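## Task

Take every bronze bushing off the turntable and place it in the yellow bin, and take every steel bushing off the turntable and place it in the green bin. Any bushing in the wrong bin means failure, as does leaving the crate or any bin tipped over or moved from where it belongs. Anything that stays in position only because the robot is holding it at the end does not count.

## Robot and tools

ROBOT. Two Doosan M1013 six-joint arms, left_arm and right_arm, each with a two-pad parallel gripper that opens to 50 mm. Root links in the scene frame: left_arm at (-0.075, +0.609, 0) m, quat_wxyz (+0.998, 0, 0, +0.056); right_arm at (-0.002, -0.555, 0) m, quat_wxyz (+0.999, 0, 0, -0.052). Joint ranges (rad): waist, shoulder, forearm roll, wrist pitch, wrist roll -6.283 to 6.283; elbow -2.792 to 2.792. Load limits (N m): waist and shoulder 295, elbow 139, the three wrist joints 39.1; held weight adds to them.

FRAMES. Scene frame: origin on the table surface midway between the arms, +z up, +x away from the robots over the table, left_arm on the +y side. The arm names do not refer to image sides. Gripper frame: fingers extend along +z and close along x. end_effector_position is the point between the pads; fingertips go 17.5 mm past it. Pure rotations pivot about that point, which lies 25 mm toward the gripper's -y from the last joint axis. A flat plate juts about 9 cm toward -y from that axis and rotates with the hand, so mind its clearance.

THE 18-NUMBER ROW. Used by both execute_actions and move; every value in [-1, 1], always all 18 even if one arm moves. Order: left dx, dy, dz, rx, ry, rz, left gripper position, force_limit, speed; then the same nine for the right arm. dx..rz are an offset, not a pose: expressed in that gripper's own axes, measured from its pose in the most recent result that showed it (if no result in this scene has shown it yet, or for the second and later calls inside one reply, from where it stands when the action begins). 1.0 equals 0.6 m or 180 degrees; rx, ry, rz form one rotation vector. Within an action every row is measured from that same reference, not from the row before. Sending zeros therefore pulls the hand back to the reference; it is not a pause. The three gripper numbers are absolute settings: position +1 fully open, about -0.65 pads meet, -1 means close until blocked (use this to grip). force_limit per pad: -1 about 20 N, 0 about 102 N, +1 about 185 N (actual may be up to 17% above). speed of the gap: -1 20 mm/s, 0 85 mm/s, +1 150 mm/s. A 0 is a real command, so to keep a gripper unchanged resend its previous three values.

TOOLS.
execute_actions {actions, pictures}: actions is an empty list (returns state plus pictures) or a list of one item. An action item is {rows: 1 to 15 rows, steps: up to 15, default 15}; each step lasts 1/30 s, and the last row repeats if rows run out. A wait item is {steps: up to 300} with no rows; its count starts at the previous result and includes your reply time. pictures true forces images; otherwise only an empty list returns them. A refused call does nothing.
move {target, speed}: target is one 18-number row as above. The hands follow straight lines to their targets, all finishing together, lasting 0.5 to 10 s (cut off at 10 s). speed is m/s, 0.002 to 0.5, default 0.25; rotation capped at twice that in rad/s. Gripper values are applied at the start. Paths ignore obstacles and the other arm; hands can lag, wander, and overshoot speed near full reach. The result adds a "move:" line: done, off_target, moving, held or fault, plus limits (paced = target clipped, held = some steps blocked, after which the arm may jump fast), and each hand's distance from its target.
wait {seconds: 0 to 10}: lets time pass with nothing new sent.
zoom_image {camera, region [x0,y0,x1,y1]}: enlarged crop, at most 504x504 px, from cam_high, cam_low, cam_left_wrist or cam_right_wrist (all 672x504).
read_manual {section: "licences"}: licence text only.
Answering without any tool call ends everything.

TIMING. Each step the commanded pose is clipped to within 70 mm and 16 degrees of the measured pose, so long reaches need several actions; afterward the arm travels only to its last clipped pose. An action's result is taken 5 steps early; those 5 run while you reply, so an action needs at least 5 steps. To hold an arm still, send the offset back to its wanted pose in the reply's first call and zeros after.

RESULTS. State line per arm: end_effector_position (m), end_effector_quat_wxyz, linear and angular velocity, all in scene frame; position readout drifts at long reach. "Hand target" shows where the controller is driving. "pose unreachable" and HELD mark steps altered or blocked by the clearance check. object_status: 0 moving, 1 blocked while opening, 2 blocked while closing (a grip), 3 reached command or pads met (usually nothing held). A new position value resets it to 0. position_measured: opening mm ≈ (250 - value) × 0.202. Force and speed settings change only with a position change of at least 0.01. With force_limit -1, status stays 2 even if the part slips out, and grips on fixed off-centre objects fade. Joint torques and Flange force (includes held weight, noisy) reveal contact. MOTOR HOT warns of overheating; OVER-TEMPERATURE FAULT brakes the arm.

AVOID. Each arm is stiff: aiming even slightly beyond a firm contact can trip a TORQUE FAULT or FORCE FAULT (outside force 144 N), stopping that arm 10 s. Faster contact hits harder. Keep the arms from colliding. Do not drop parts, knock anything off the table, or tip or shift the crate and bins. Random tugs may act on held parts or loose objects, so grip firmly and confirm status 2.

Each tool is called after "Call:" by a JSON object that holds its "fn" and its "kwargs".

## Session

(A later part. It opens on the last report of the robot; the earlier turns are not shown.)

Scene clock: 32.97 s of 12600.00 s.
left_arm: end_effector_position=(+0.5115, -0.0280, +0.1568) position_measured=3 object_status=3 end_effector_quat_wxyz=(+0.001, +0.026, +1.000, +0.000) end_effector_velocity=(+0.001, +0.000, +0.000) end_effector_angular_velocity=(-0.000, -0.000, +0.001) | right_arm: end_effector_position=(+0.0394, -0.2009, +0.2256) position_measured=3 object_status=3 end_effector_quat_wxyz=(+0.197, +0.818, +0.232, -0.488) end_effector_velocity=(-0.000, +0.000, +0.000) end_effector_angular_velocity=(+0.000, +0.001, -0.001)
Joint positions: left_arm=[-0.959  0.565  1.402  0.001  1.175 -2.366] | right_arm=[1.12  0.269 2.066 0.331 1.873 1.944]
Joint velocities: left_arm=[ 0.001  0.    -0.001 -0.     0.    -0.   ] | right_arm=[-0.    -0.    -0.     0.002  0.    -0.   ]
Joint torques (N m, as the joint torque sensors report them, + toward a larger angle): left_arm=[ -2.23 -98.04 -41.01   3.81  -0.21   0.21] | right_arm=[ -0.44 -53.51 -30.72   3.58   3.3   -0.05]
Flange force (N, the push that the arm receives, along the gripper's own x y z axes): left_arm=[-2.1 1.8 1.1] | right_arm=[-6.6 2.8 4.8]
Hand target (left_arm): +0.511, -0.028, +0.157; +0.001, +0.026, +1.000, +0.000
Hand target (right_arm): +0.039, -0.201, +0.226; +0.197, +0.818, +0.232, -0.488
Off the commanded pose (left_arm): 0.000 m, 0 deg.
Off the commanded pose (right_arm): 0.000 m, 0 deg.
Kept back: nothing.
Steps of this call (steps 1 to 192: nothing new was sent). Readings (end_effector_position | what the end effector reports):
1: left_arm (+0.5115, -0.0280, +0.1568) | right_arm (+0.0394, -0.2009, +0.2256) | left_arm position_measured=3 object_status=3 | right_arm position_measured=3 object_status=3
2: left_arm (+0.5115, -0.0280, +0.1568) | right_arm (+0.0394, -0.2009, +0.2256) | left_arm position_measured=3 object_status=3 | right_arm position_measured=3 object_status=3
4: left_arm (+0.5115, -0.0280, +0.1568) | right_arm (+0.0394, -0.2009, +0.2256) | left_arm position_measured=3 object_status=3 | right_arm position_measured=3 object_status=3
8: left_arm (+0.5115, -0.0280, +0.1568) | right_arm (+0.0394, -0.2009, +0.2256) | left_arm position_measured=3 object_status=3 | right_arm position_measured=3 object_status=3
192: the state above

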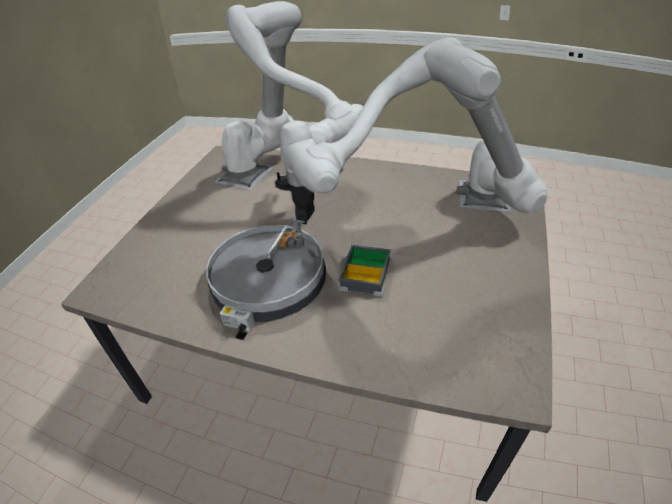

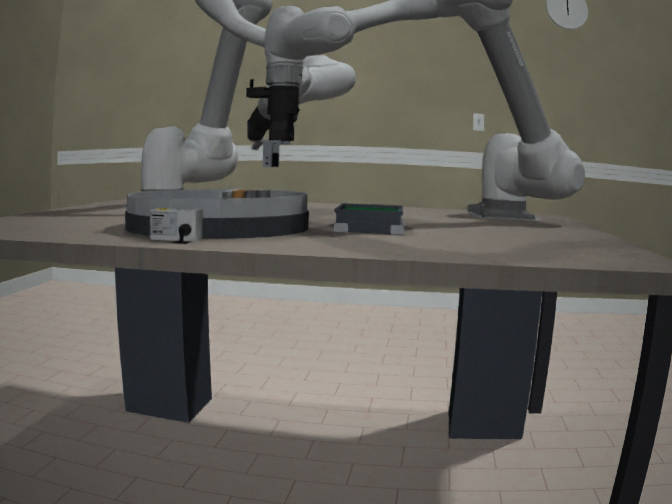

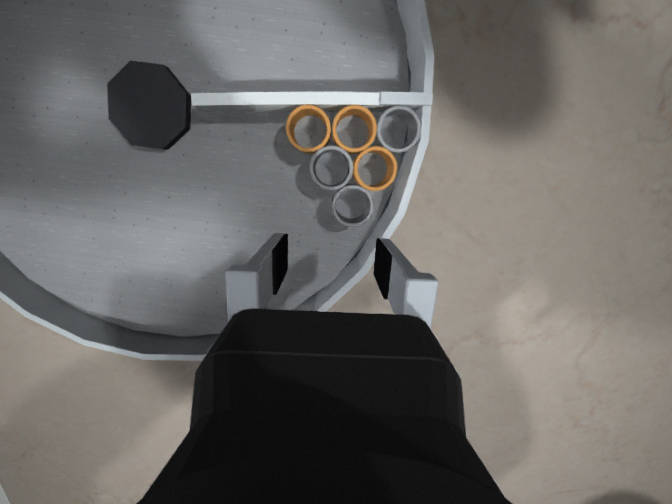

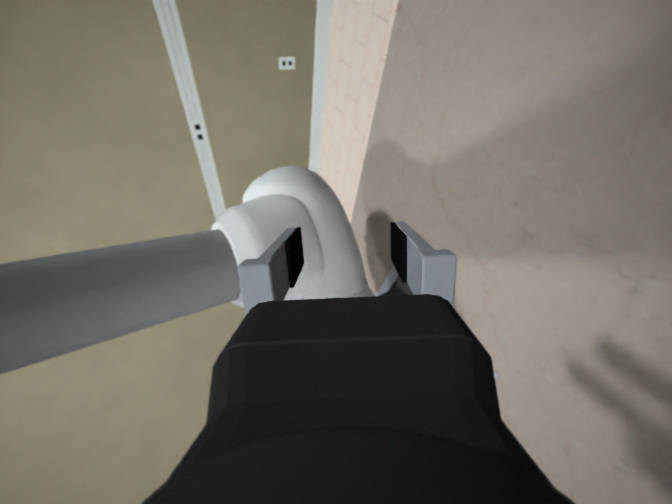

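Call:
{"fn": "zoom_image", "kwargs": {"camera": "cam_left_wrist", "region": [220, 70, 460, 310]}}

Region (220, 70, 460, 310) of cam_left_wrist's 672x504 image, scaled by 2.100, with more detail than that image has.

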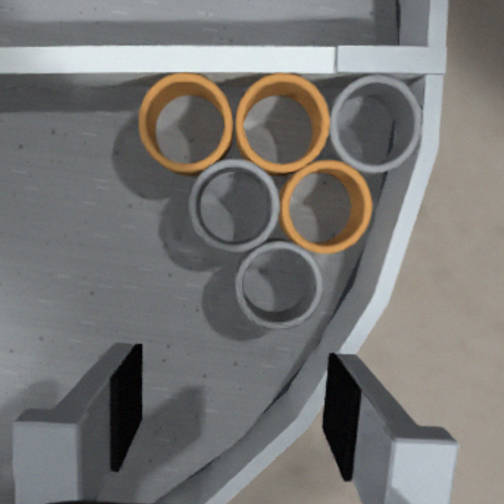

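Call:
{"fn": "move", "kwargs": {"target": [0.0162, -0.0157, 0.0947, 0, 0, 0.0922, 0.67, 0, 0, 0, 0, 0, 0, 0, 0, 1, 0, 0], "speed": 0.12}}

Scene clock: 40.27 s of 12600.00 s.
left_arm: end_effector_position=(+0.5014, -0.0369, +0.1000) position_measured=52 object_status=3 end_effector_quat_wxyz=(+0.001, +0.170, +0.985, +0.000) end_effector_velocity=(-0.000, -0.001, +0.000) end_effector_angular_velocity=(-0.001, +0.000, -0.003) | right_arm: end_effector_position=(+0.0394, -0.2009, +0.2256) position_measured=3 object_status=3 end_effector_quat_wxyz=(+0.197, +0.818, +0.232, -0.488) end_effector_velocity=(-0.000, +0.000, -0.000) end_effector_angular_velocity=(+0.000, +0.000, -0.001)
Joint positions: left_arm=[-0.97   0.612  1.435  0.001  1.094 -2.087] | right_arm=[1.12  0.269 2.066 0.331 1.873 1.944]
Joint velocities: left_arm=[-0.    -0.    -0.    -0.001 -0.     0.003] | right_arm=[-0.     0.     0.     0.001 -0.001  0.   ]
Joint torques (N m, as the joint torque sensors report them, + toward a larger angle): left_arm=[  -2.52 -101.21  -40.02    3.56   -0.05   -0.17] | right_arm=[ -1.25 -53.1  -30.84   3.54   3.48   0.05]
Flange force (N, the push that the arm receives, along the gripper's own x y z axes): left_arm=[-1.2 3.1 1.8] | right_arm=[-7.2 1.7 6.0]
Hand target (left_arm): +0.501, -0.037, +0.100; +0.000, +0.170, +0.985, +0.000
Hand target (right_arm): +0.039, -0.201, +0.226; +0.197, +0.818, +0.232, -0.488
Off the commanded pose (left_arm): 0.000 m, 0 deg.
Off the commanded pose (right_arm): 0.000 m, 0 deg.
Kept back: nothing.
move: done

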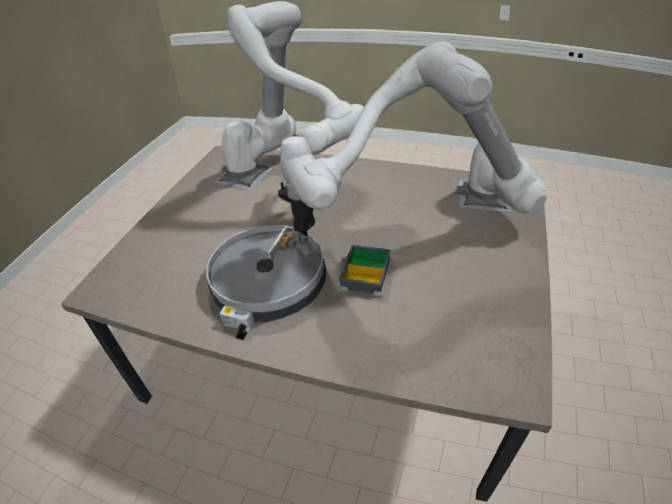

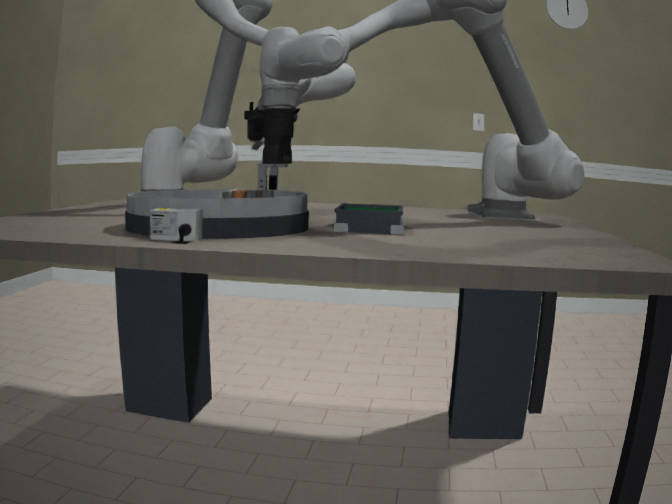

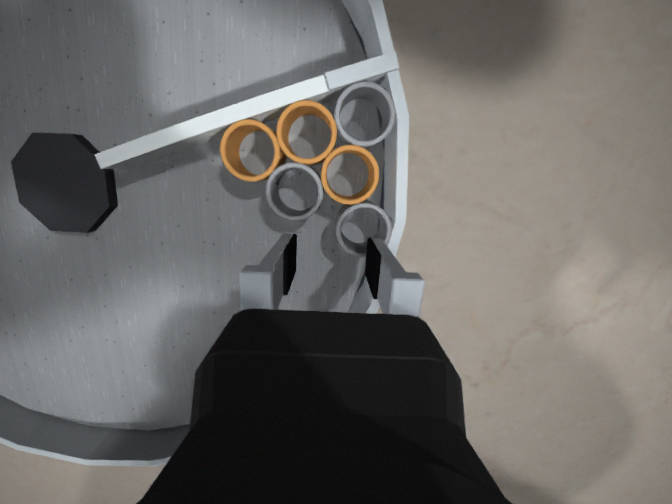

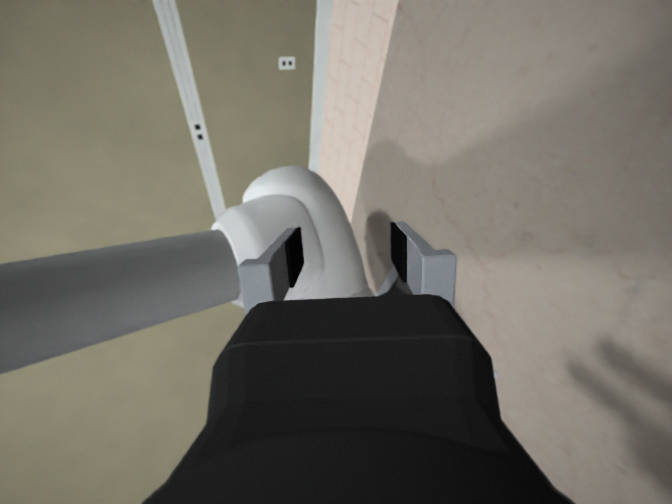

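Call:
{"fn": "zoom_image", "kwargs": {"camera": "cam_left_wrist", "region": [210, 70, 430, 310]}}

Region (210, 70, 430, 310) of cam_left_wrist's 672x504 image, scaled by 2.100, with more detail than that image has; it fills the left 462 columns of this view, and the rest is white.

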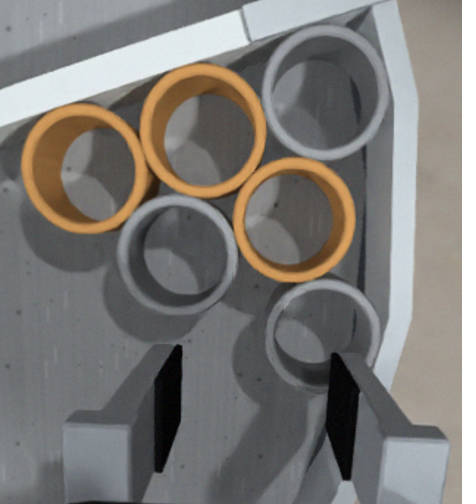

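Call:
{"fn": "execute_actions", "kwargs": {"actions": []}}

Scene clock: 56.87 s of 12600.00 s.
left_arm: end_effector_position=(+0.5013, -0.0369, +0.1000) position_measured=52 object_status=3 end_effector_quat_wxyz=(+0.000, +0.170, +0.985, +0.000) end_effector_velocity=(-0.002, -0.001, +0.002) end_effector_angular_velocity=(-0.002, -0.002, -0.002) | right_arm: end_effector_position=(+0.0394, -0.2009, +0.2256) position_measured=3 object_status=3 end_effector_quat_wxyz=(+0.197, +0.818, +0.232, -0.488) end_effector_velocity=(-0.000, +0.000, +0.000) end_effector_angular_velocity=(-0.001, +0.003, -0.002)
Joint positions: left_arm=[-0.97   0.612  1.435  0.001  1.094 -2.087] | right_arm=[1.12  0.269 2.066 0.331 1.873 1.944]
Joint velocities: left_arm=[-0.002 -0.003  0.     0.    -0.    -0.   ] | right_arm=[-0.     0.001  0.     0.003  0.001 -0.   ]
Joint torques (N m, as the joint torque sensors report them, + toward a larger angle): left_arm=[  -3.94 -100.68  -40.25    3.63   -0.21    0.09] | right_arm=[ -0.56 -52.6  -30.47   3.61   3.37  -0.03]
Flange force (N, the push that the arm receives, along the gripper's own x y z axes): left_arm=[0.2 4.4 0.6] | right_arm=[-8.0 3.0 5.0]
Hand target (left_arm): +0.501, -0.037, +0.100; +0.000, +0.170, +0.985, +0.000
Hand target (right_arm): +0.039, -0.201, +0.226; +0.197, +0.818, +0.232, -0.488
Off the commanded pose (left_arm): 0.000 m, 0 deg.
Off the commanded pose (right_arm): 0.000 m, 0 deg.
Kept back: nothing.
Steps of this call (steps 1 to 498: nothing new was sent). Readings (end_effector_position | what the end effector reports):
1: left_arm (+0.5013, -0.0369, +0.1000) | right_arm (+0.0394, -0.2009, +0.2256) | left_arm position_measured=52 object_status=3 | right_arm position_measured=3 object_status=3
2: left_arm (+0.5013, -0.0369, +0.1000) | right_arm (+0.0394, -0.2009, +0.2256) | left_arm position_measured=52 object_status=3 | right_arm position_measured=3 object_status=3
4: left_arm (+0.5013, -0.0369, +0.1000) | right_arm (+0.0394, -0.2009, +0.2256) | left_arm position_measured=52 object_status=3 | right_arm position_measured=3 object_status=3
8: left_arm (+0.5013, -0.0369, +0.1000) | right_arm (+0.0394, -0.2009, +0.2256) | left_arm position_measured=52 object_status=3 | right_arm position_measured=3 object_status=3
498: the state above

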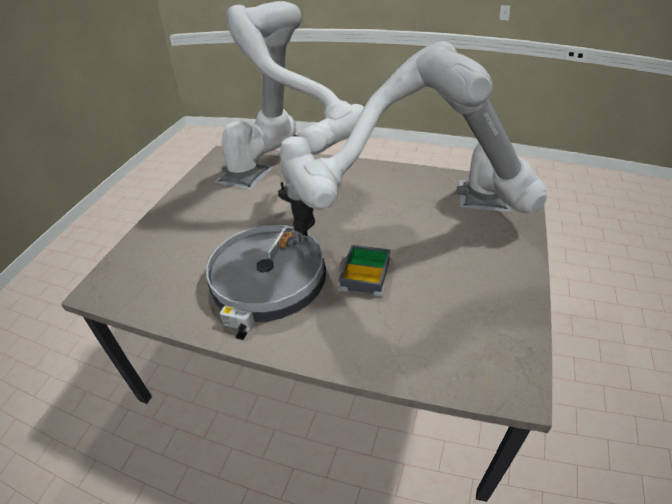

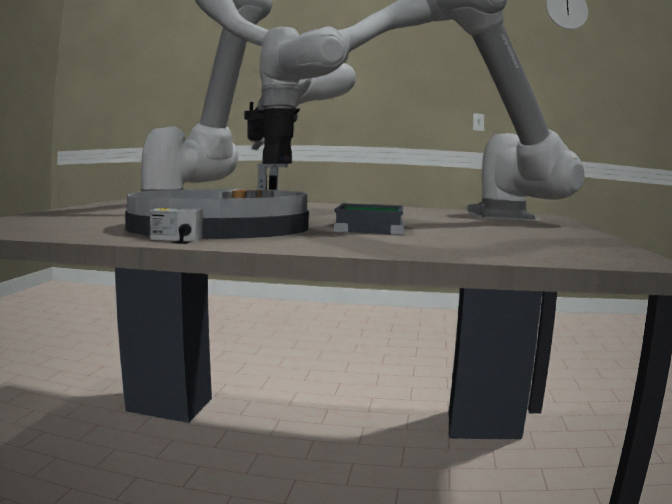

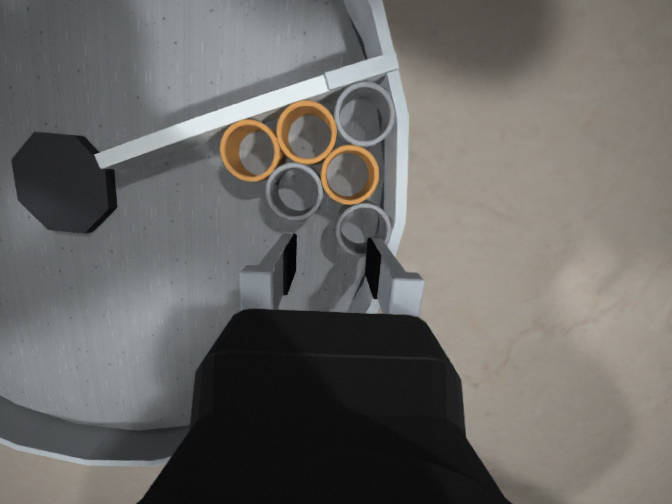

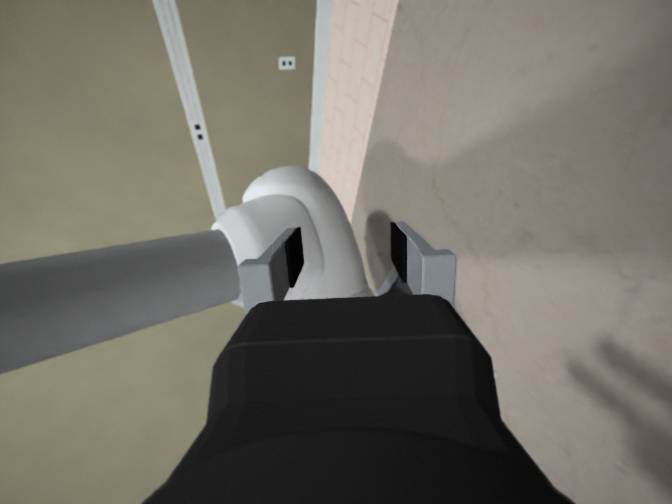

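Call:
{"fn": "move", "kwargs": {"target": [0.0087, -0.0262, -0.003, 0, 0, 0, -0.122, 0, 0, 0, 0, 0, 0, 0, 0, 1, 0, 0], "speed": 0.05}}

Call:
{"fn": "zoom_image", "kwargs": {"camera": "cam_left_wrist", "region": [230, 130, 450, 320]}}

Scene clock: 57.90 s of 12600.00 s.
left_arm: end_effector_position=(+0.4911, -0.0500, +0.1018) position_measured=171 object_status=3 end_effector_quat_wxyz=(+0.000, +0.170, +0.985, +0.000) end_effector_velocity=(+0.000, +0.000, +0.001) end_effector_angular_velocity=(-0.001, -0.001, +0.002) | right_arm: end_effector_position=(+0.0394, -0.2009, +0.2256) position_measured=3 object_status=3 end_effector_quat_wxyz=(+0.197, +0.818, +0.232, -0.488) end_effector_velocity=(-0.000, +0.000, +0.000) end_effector_angular_velocity=(+0.001, -0.001, -0.000)
Joint positions: left_arm=[-0.989  0.614  1.427  0.001  1.1   -2.106] | right_arm=[1.12  0.269 2.066 0.331 1.873 1.944]
Joint velocities: left_arm=[ 0.001 -0.002  0.     0.     0.    -0.001] | right_arm=[ 0.    -0.001  0.     0.    -0.001  0.   ]
Joint torques (N m, as the joint torque sensors report them, + toward a larger angle): left_arm=[  -2.98 -100.3   -39.72    3.63   -0.23    0.31] | right_arm=[ -0.17 -53.09 -30.72   3.6    3.32  -0.01]
Flange force (N, the push that the arm receives, along the gripper's own x y z axes): left_arm=[-0.6 4.0 0.1] | right_arm=[-7.7 3.6 5.1]
Hand target (left_arm): +0.491, -0.050, +0.102; +0.000, +0.170, +0.985, +0.000
Hand target (right_arm): +0.039, -0.201, +0.226; +0.197, +0.818, +0.232, -0.488
Off the commanded pose (left_arm): 0.000 m, 0 deg.
Off the commanded pose (right_arm): 0.000 m, 0 deg.
Kept back: nothing.
move: done

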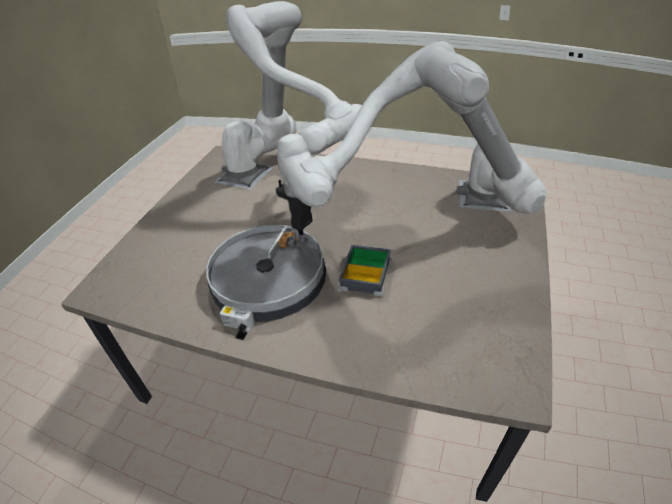

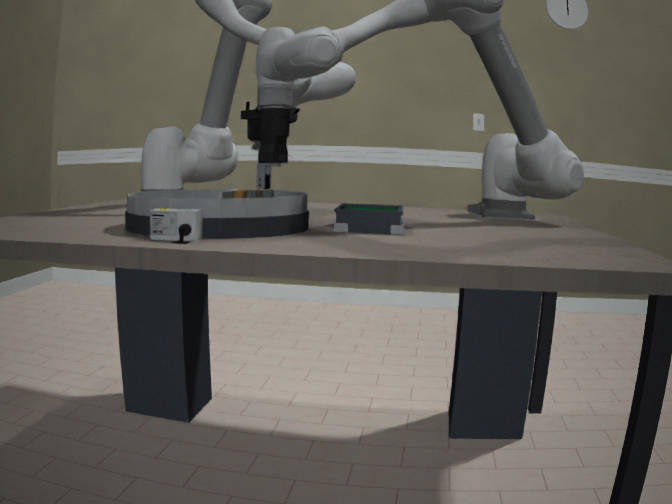

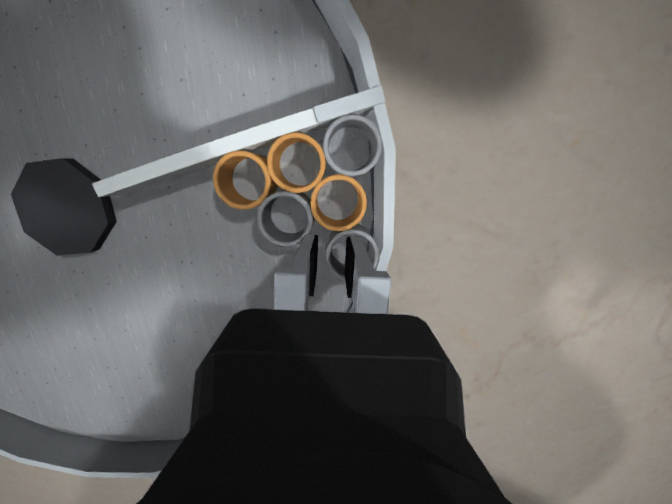

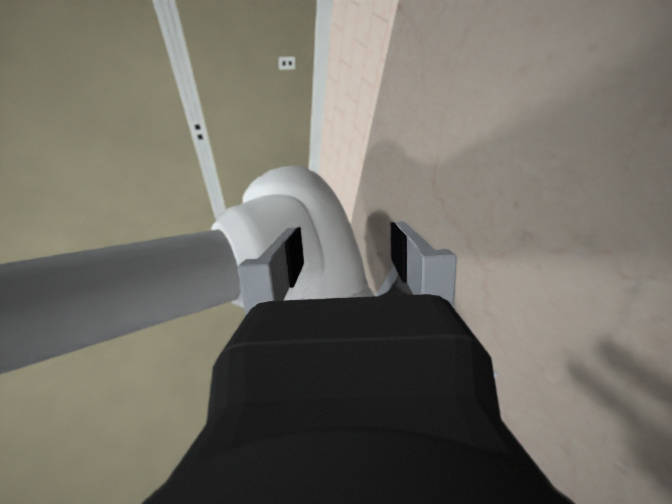

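Region (230, 130, 450, 320) of cam_left_wrist's 672x504 image, scaled by 2.291, with more detail than that image has; it fills the top 435 rows of this view, and the rest is white.

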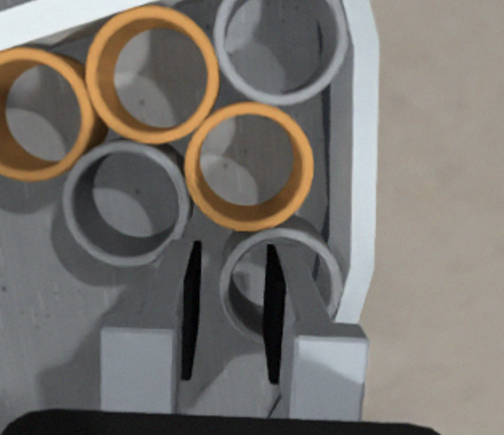

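Call:
{"fn": "move", "kwargs": {"target": [0, 0.0053, -0.008, 0.111, 0, 0, -0.122, 0, 0, 0, 0, 0, 0, 0, 0, 1, 0, 0], "speed": 0.15}}

Scene clock: 59.87 s of 12600.00 s.
left_arm: end_effector_position=(+0.4921, -0.0470, +0.1065) position_measured=171 object_status=3 end_effector_quat_wxyz=(-0.029, +0.168, +0.970, -0.171) end_effector_velocity=(-0.000, -0.000, -0.001) end_effector_angular_velocity=(-0.000, +0.001, -0.000) | right_arm: end_effector_position=(+0.0394, -0.2009, +0.2256) position_measured=3 object_status=3 end_effector_quat_wxyz=(+0.197, +0.818, +0.232, -0.488) end_effector_velocity=(-0.000, +0.000, -0.000) end_effector_angular_velocity=(+0.002, -0.002, +0.000)
Joint positions: left_arm=[-0.876  0.569  1.55  -0.403  0.916 -1.762] | right_arm=[1.12  0.269 2.066 0.331 1.873 1.944]
Joint velocities: left_arm=[ 0.     0.001  0.    -0.002 -0.     0.002] | right_arm=[ 0.    -0.001 -0.    -0.001 -0.001 -0.   ]
Joint torques (N m, as the joint torque sensors report them, + toward a larger angle): left_arm=[ -3.38 -95.83 -37.7    2.06  -0.43  -0.14] | right_arm=[ -0.98 -52.51 -30.49   3.56   3.28   0.03]
Flange force (N, the push that the arm receives, along the gripper's own x y z axes): left_arm=[-3.1 4.0 0.5] | right_arm=[-9.1 2.5 5.4]
Hand target (left_arm): +0.492, -0.047, +0.106; -0.029, +0.168, +0.970, -0.171
Hand target (right_arm): +0.039, -0.201, +0.226; +0.197, +0.818, +0.232, -0.488
Off the commanded pose (left_arm): 0.000 m, 0 deg.
Off the commanded pose (right_arm): 0.000 m, 0 deg.
Kept back: nothing.
move: done

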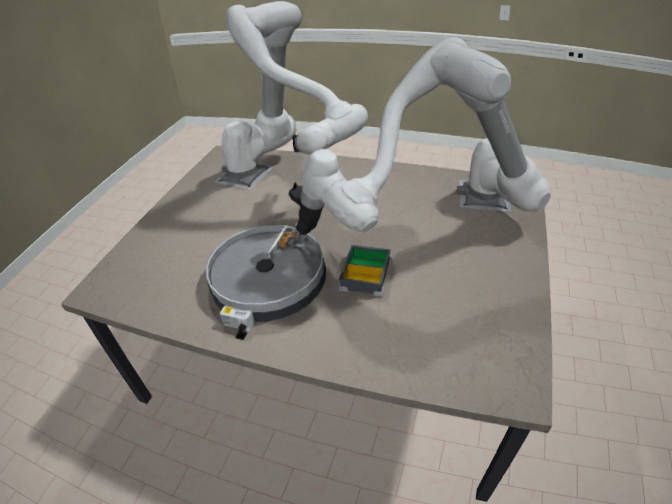

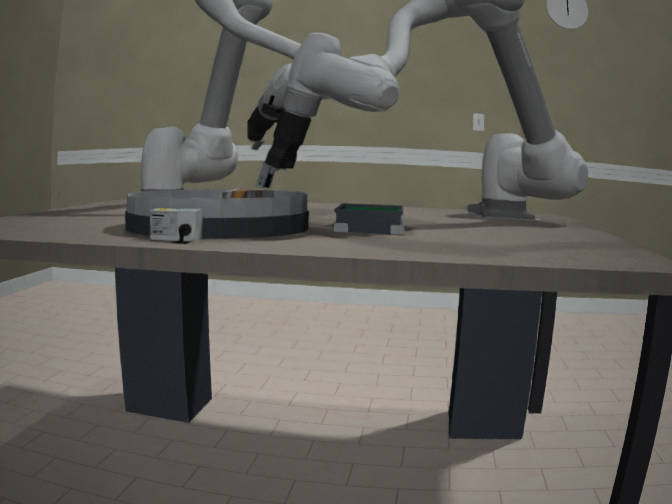

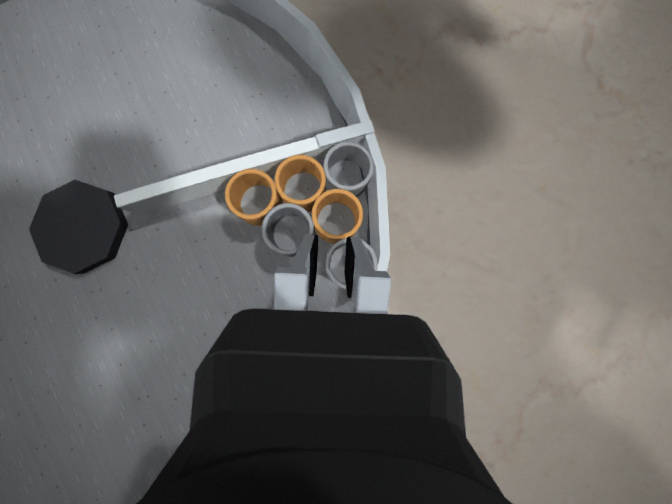

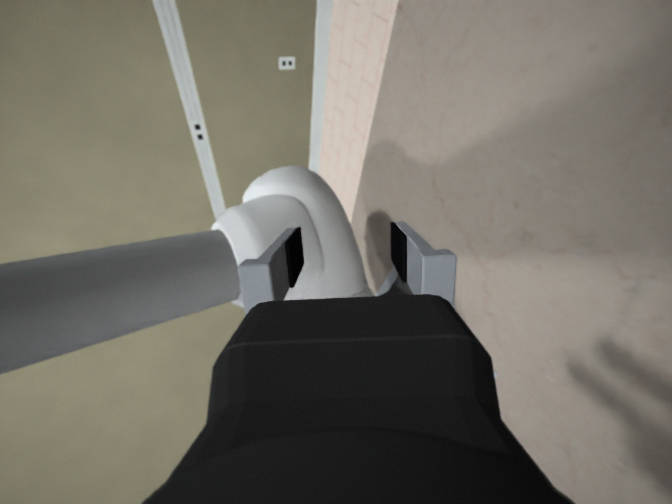

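Call:
{"fn": "move", "kwargs": {"target": [0, 0.00598, 0.01645, 0, 0, 0, -0.122, 0, 0, 0, 0, 0, 0, 0, 0, 1, 0, 0], "speed": 0.02}}

Call:
{"fn": "zoom_image", "kwargs": {"camera": "cam_low", "region": [200, 140, 340, 220]}}

Scene clock: 60.97 s of 12600.00 s.
left_arm: end_effector_position=(+0.4921, -0.0470, +0.0960) position_measured=171 object_status=3 end_effector_quat_wxyz=(-0.029, +0.168, +0.970, -0.171) end_effector_velocity=(-0.000, -0.000, -0.000) end_effector_angular_velocity=(+0.000, +0.000, -0.000) | right_arm: end_effector_position=(+0.0394, -0.2009, +0.2256) position_measured=3 object_status=3 end_effector_quat_wxyz=(+0.197, +0.818, +0.232, -0.488) end_effector_velocity=(+0.000, -0.000, +0.001) end_effector_angular_velocity=(+0.002, -0.002, +0.001)
Joint positions: left_arm=[-0.876  0.578  1.557 -0.408  0.901 -1.754] | right_arm=[1.12  0.269 2.066 0.331 1.873 1.944]
Joint velocities: left_arm=[-0.  0.  0. -0. -0.  0.] | right_arm=[-0.    -0.002 -0.    -0.001 -0.     0.   ]
Joint torques (N m, as the joint torque sensors report them, + toward a larger angle): left_arm=[ -2.47 -94.83 -37.21   2.23  -0.52   0.28] | right_arm=[  0.06 -54.37 -30.61   3.66   3.3   -0.01]
Flange force (N, the push that the arm receives, along the gripper's own x y z axes): left_arm=[-1.3 3.0 -0.1] | right_arm=[-5.9 3.2 4.1]
Hand target (left_arm): +0.492, -0.047, +0.096; -0.029, +0.168, +0.970, -0.171
Hand target (right_arm): +0.039, -0.201, +0.226; +0.197, +0.818, +0.232, -0.488
Off the commanded pose (left_arm): 0.000 m, 0 deg.
Off the commanded pose (right_arm): 0.000 m, 0 deg.
Kept back: nothing.
move: done

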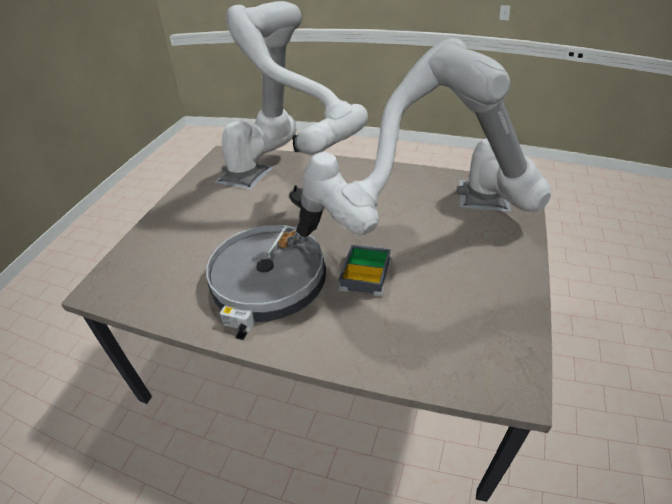

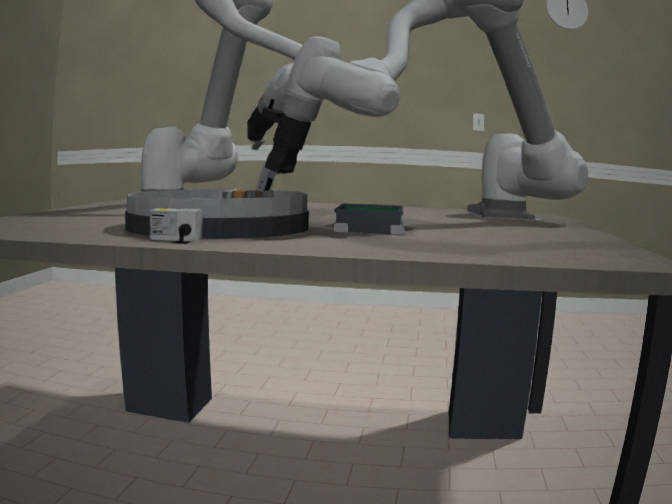

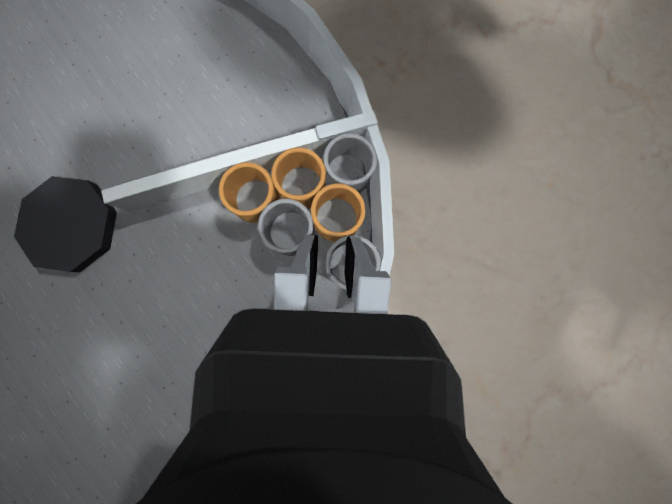

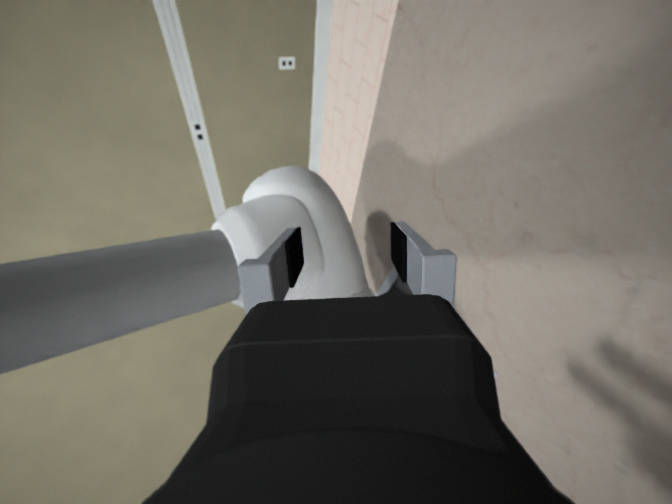

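Region (200, 140, 340, 220) of cam_low's 672x504 image, scaled by 3.600, with more detail than that image has; it fills the top 288 rows of this view, and the rest is white.

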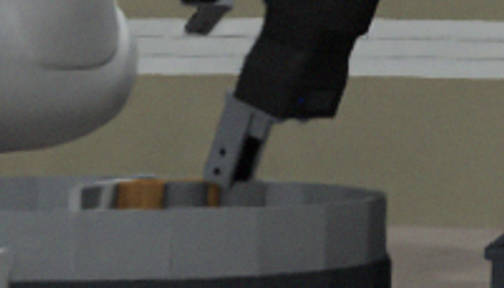

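Call:
{"fn": "move", "kwargs": {"target": [-0.02, 0.047, -0.0171, 0, 0, 0, -0.122, 0, 0, 0, 0, 0, 0, 0, 0, 1, 0, 0], "speed": 0.04}}

Call:
{"fn": "zoom_image", "kwargs": {"camera": "cam_left_wrist", "region": [230, 130, 450, 320]}}

Scene clock: 62.30 s of 12600.00 s.
left_arm: end_effector_position=(+0.5135, -0.0227, +0.0960) position_measured=171 object_status=3 end_effector_quat_wxyz=(-0.029, +0.168, +0.970, -0.171) end_effector_velocity=(+0.001, +0.001, -0.000) end_effector_angular_velocity=(+0.000, -0.000, +0.000) | right_arm: end_effector_position=(+0.0394, -0.2009, +0.2256) position_measured=3 object_status=3 end_effector_quat_wxyz=(+0.197, +0.818, +0.232, -0.488) end_effector_velocity=(+0.001, -0.000, -0.001) end_effector_angular_velocity=(-0.001, -0.002, +0.001)
Joint positions: left_arm=[-0.836  0.578  1.555 -0.411  0.915 -1.715] | right_arm=[1.12  0.269 2.066 0.331 1.873 1.944]
Joint velocities: left_arm=[ 0.002  0.001 -0.001  0.     0.     0.001] | right_arm=[-0.     0.001  0.    -0.003 -0.001 -0.   ]
Joint torques (N m, as the joint torque sensors report them, + toward a larger angle): left_arm=[ -2.36 -96.19 -37.63   2.29  -0.4    0.18] | right_arm=[ -0.58 -54.22 -30.35   3.64   3.34   0.03]
Flange force (N, the push that the arm receives, along the gripper's own x y z axes): left_arm=[-1.2 3.0 0.7] | right_arm=[-4.8 1.7 3.8]
Hand target (left_arm): +0.514, -0.023, +0.096; -0.029, +0.168, +0.970, -0.171
Hand target (right_arm): +0.039, -0.201, +0.226; +0.197, +0.818, +0.232, -0.488
Off the commanded pose (left_arm): 0.000 m, 0 deg.
Off the commanded pose (right_arm): 0.000 m, 0 deg.
Kept back: nothing.
move: done

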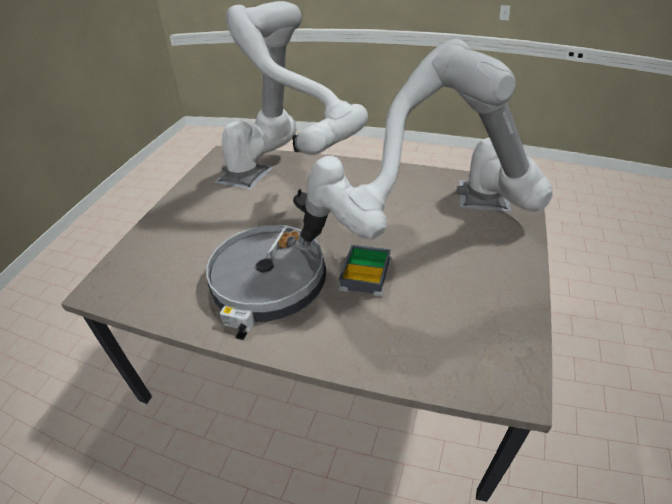

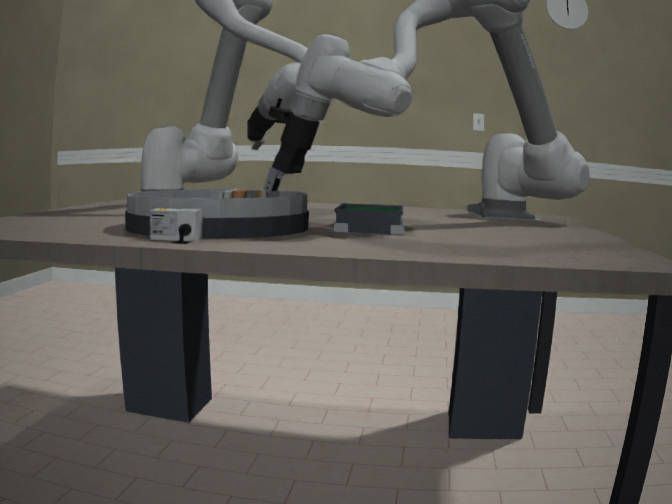

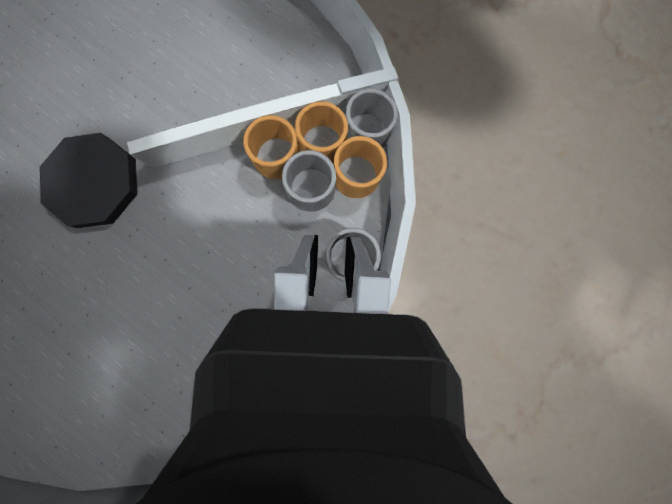

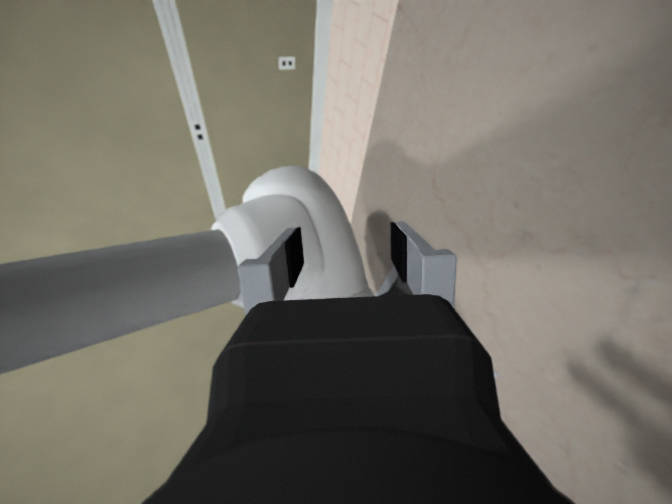

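Region (230, 130, 450, 320) of cam_left_wrist's 672x504 image, scaled by 2.291, with more detail than that image has; it fills the top 435 rows of this view, and the rest is white.

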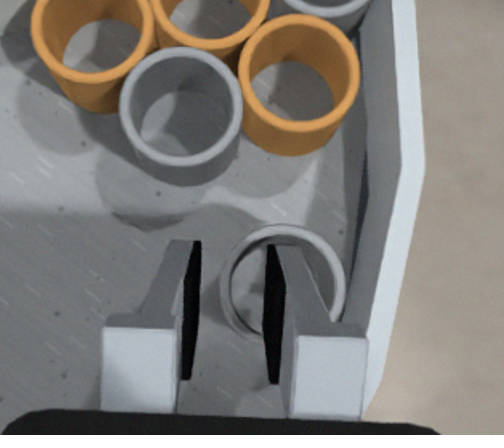

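Call:
{"fn": "move", "kwargs": {"target": [0, -0.0026, 0.0036, -0.0778, 0, 0, -0.122, 0, 0, 0, 0, 0, 0, 0, 0, 1, 0, 0], "speed": 0.08}}

Call:
{"fn": "zoom_image", "kwargs": {"camera": "cam_left_wrist", "region": [230, 130, 450, 320]}}

Scene clock: 64.73 s of 12600.00 s.
left_arm: end_effector_position=(+0.5128, -0.0248, +0.0946) position_measured=171 object_status=3 end_effector_quat_wxyz=(-0.008, +0.170, +0.984, -0.051) end_effector_velocity=(-0.001, +0.000, -0.001) end_effector_angular_velocity=(+0.002, +0.000, -0.002) | right_arm: end_effector_position=(+0.0394, -0.2009, +0.2256) position_measured=3 object_status=3 end_effector_quat_wxyz=(+0.197, +0.818, +0.232, -0.488) end_effector_velocity=(-0.000, +0.000, +0.000) end_effector_angular_velocity=(+0.001, -0.000, -0.000)
Joint positions: left_arm=[-0.917  0.599  1.477 -0.108  1.022 -1.979] | right_arm=[1.12  0.269 2.066 0.331 1.873 1.944]
Joint velocities: left_arm=[-0.001  0.     0.     0.001  0.001  0.   ] | right_arm=[ 0.    -0.001  0.     0.    -0.    -0.   ]
Joint torques (N m, as the joint torque sensors report them, + toward a larger angle): left_arm=[ -3.13 -98.63 -39.7    3.51  -0.29   0.12] | right_arm=[ -0.86 -53.77 -30.48   3.6    3.39   0.03]
Flange force (N, the push that the arm receives, along the gripper's own x y z axes): left_arm=[0.6 4.3 1.3] | right_arm=[-6.7 1.8 4.7]
Hand target (left_arm): +0.513, -0.025, +0.095; -0.008, +0.170, +0.984, -0.051
Hand target (right_arm): +0.039, -0.201, +0.226; +0.197, +0.818, +0.232, -0.488
Off the commanded pose (left_arm): 0.000 m, 0 deg.
Off the commanded pose (right_arm): 0.000 m, 0 deg.
Kept back: nothing.
move: done

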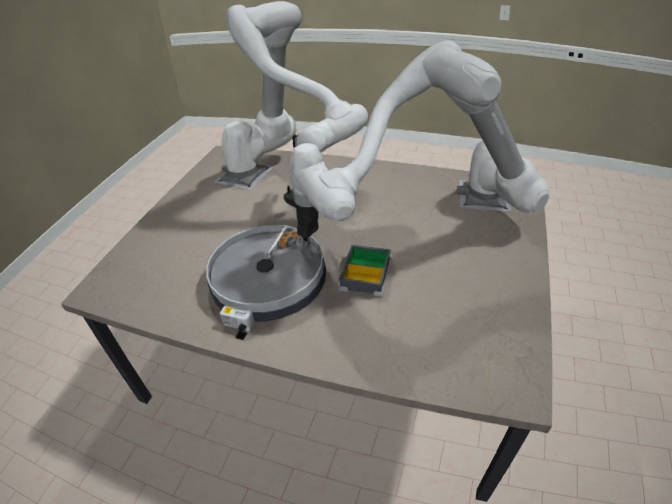

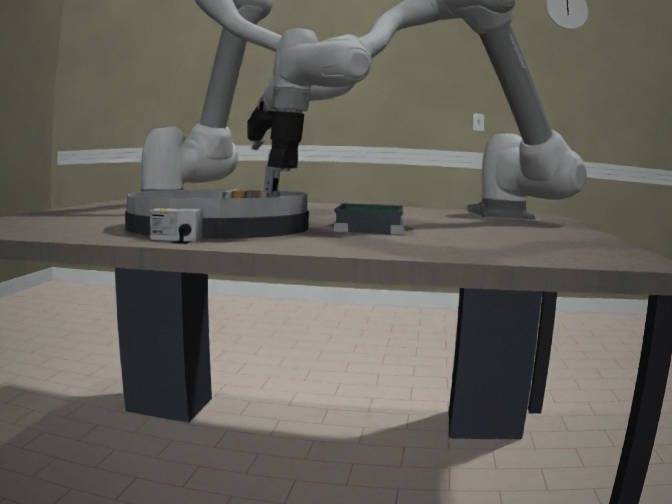

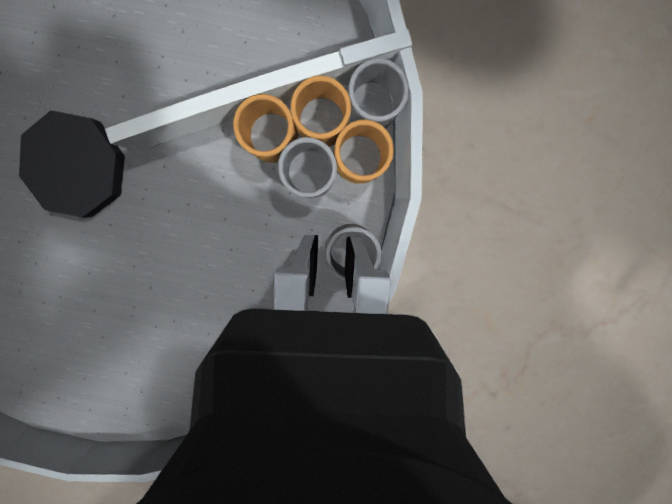

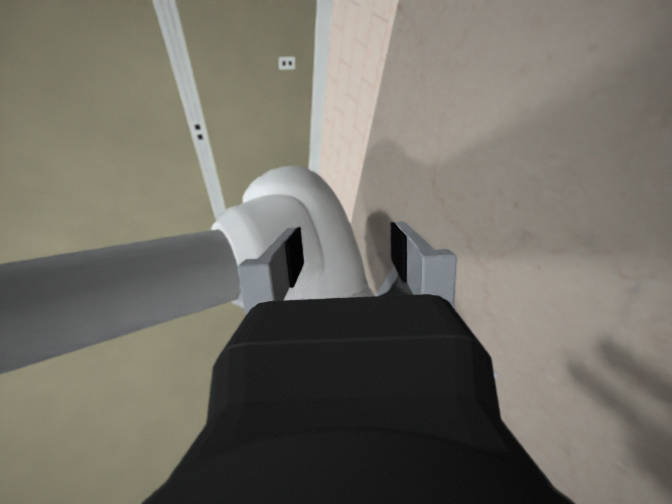

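Region (230, 130, 450, 320) of cam_left_wrist's 672x504 image, scaled by 2.291, with more detail than that image has; it fills the top 435 rows of this view, and the rest is white.

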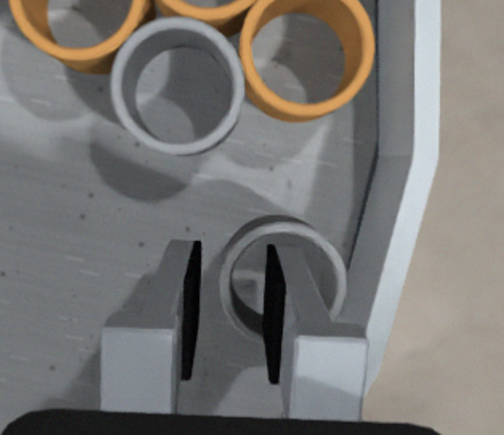

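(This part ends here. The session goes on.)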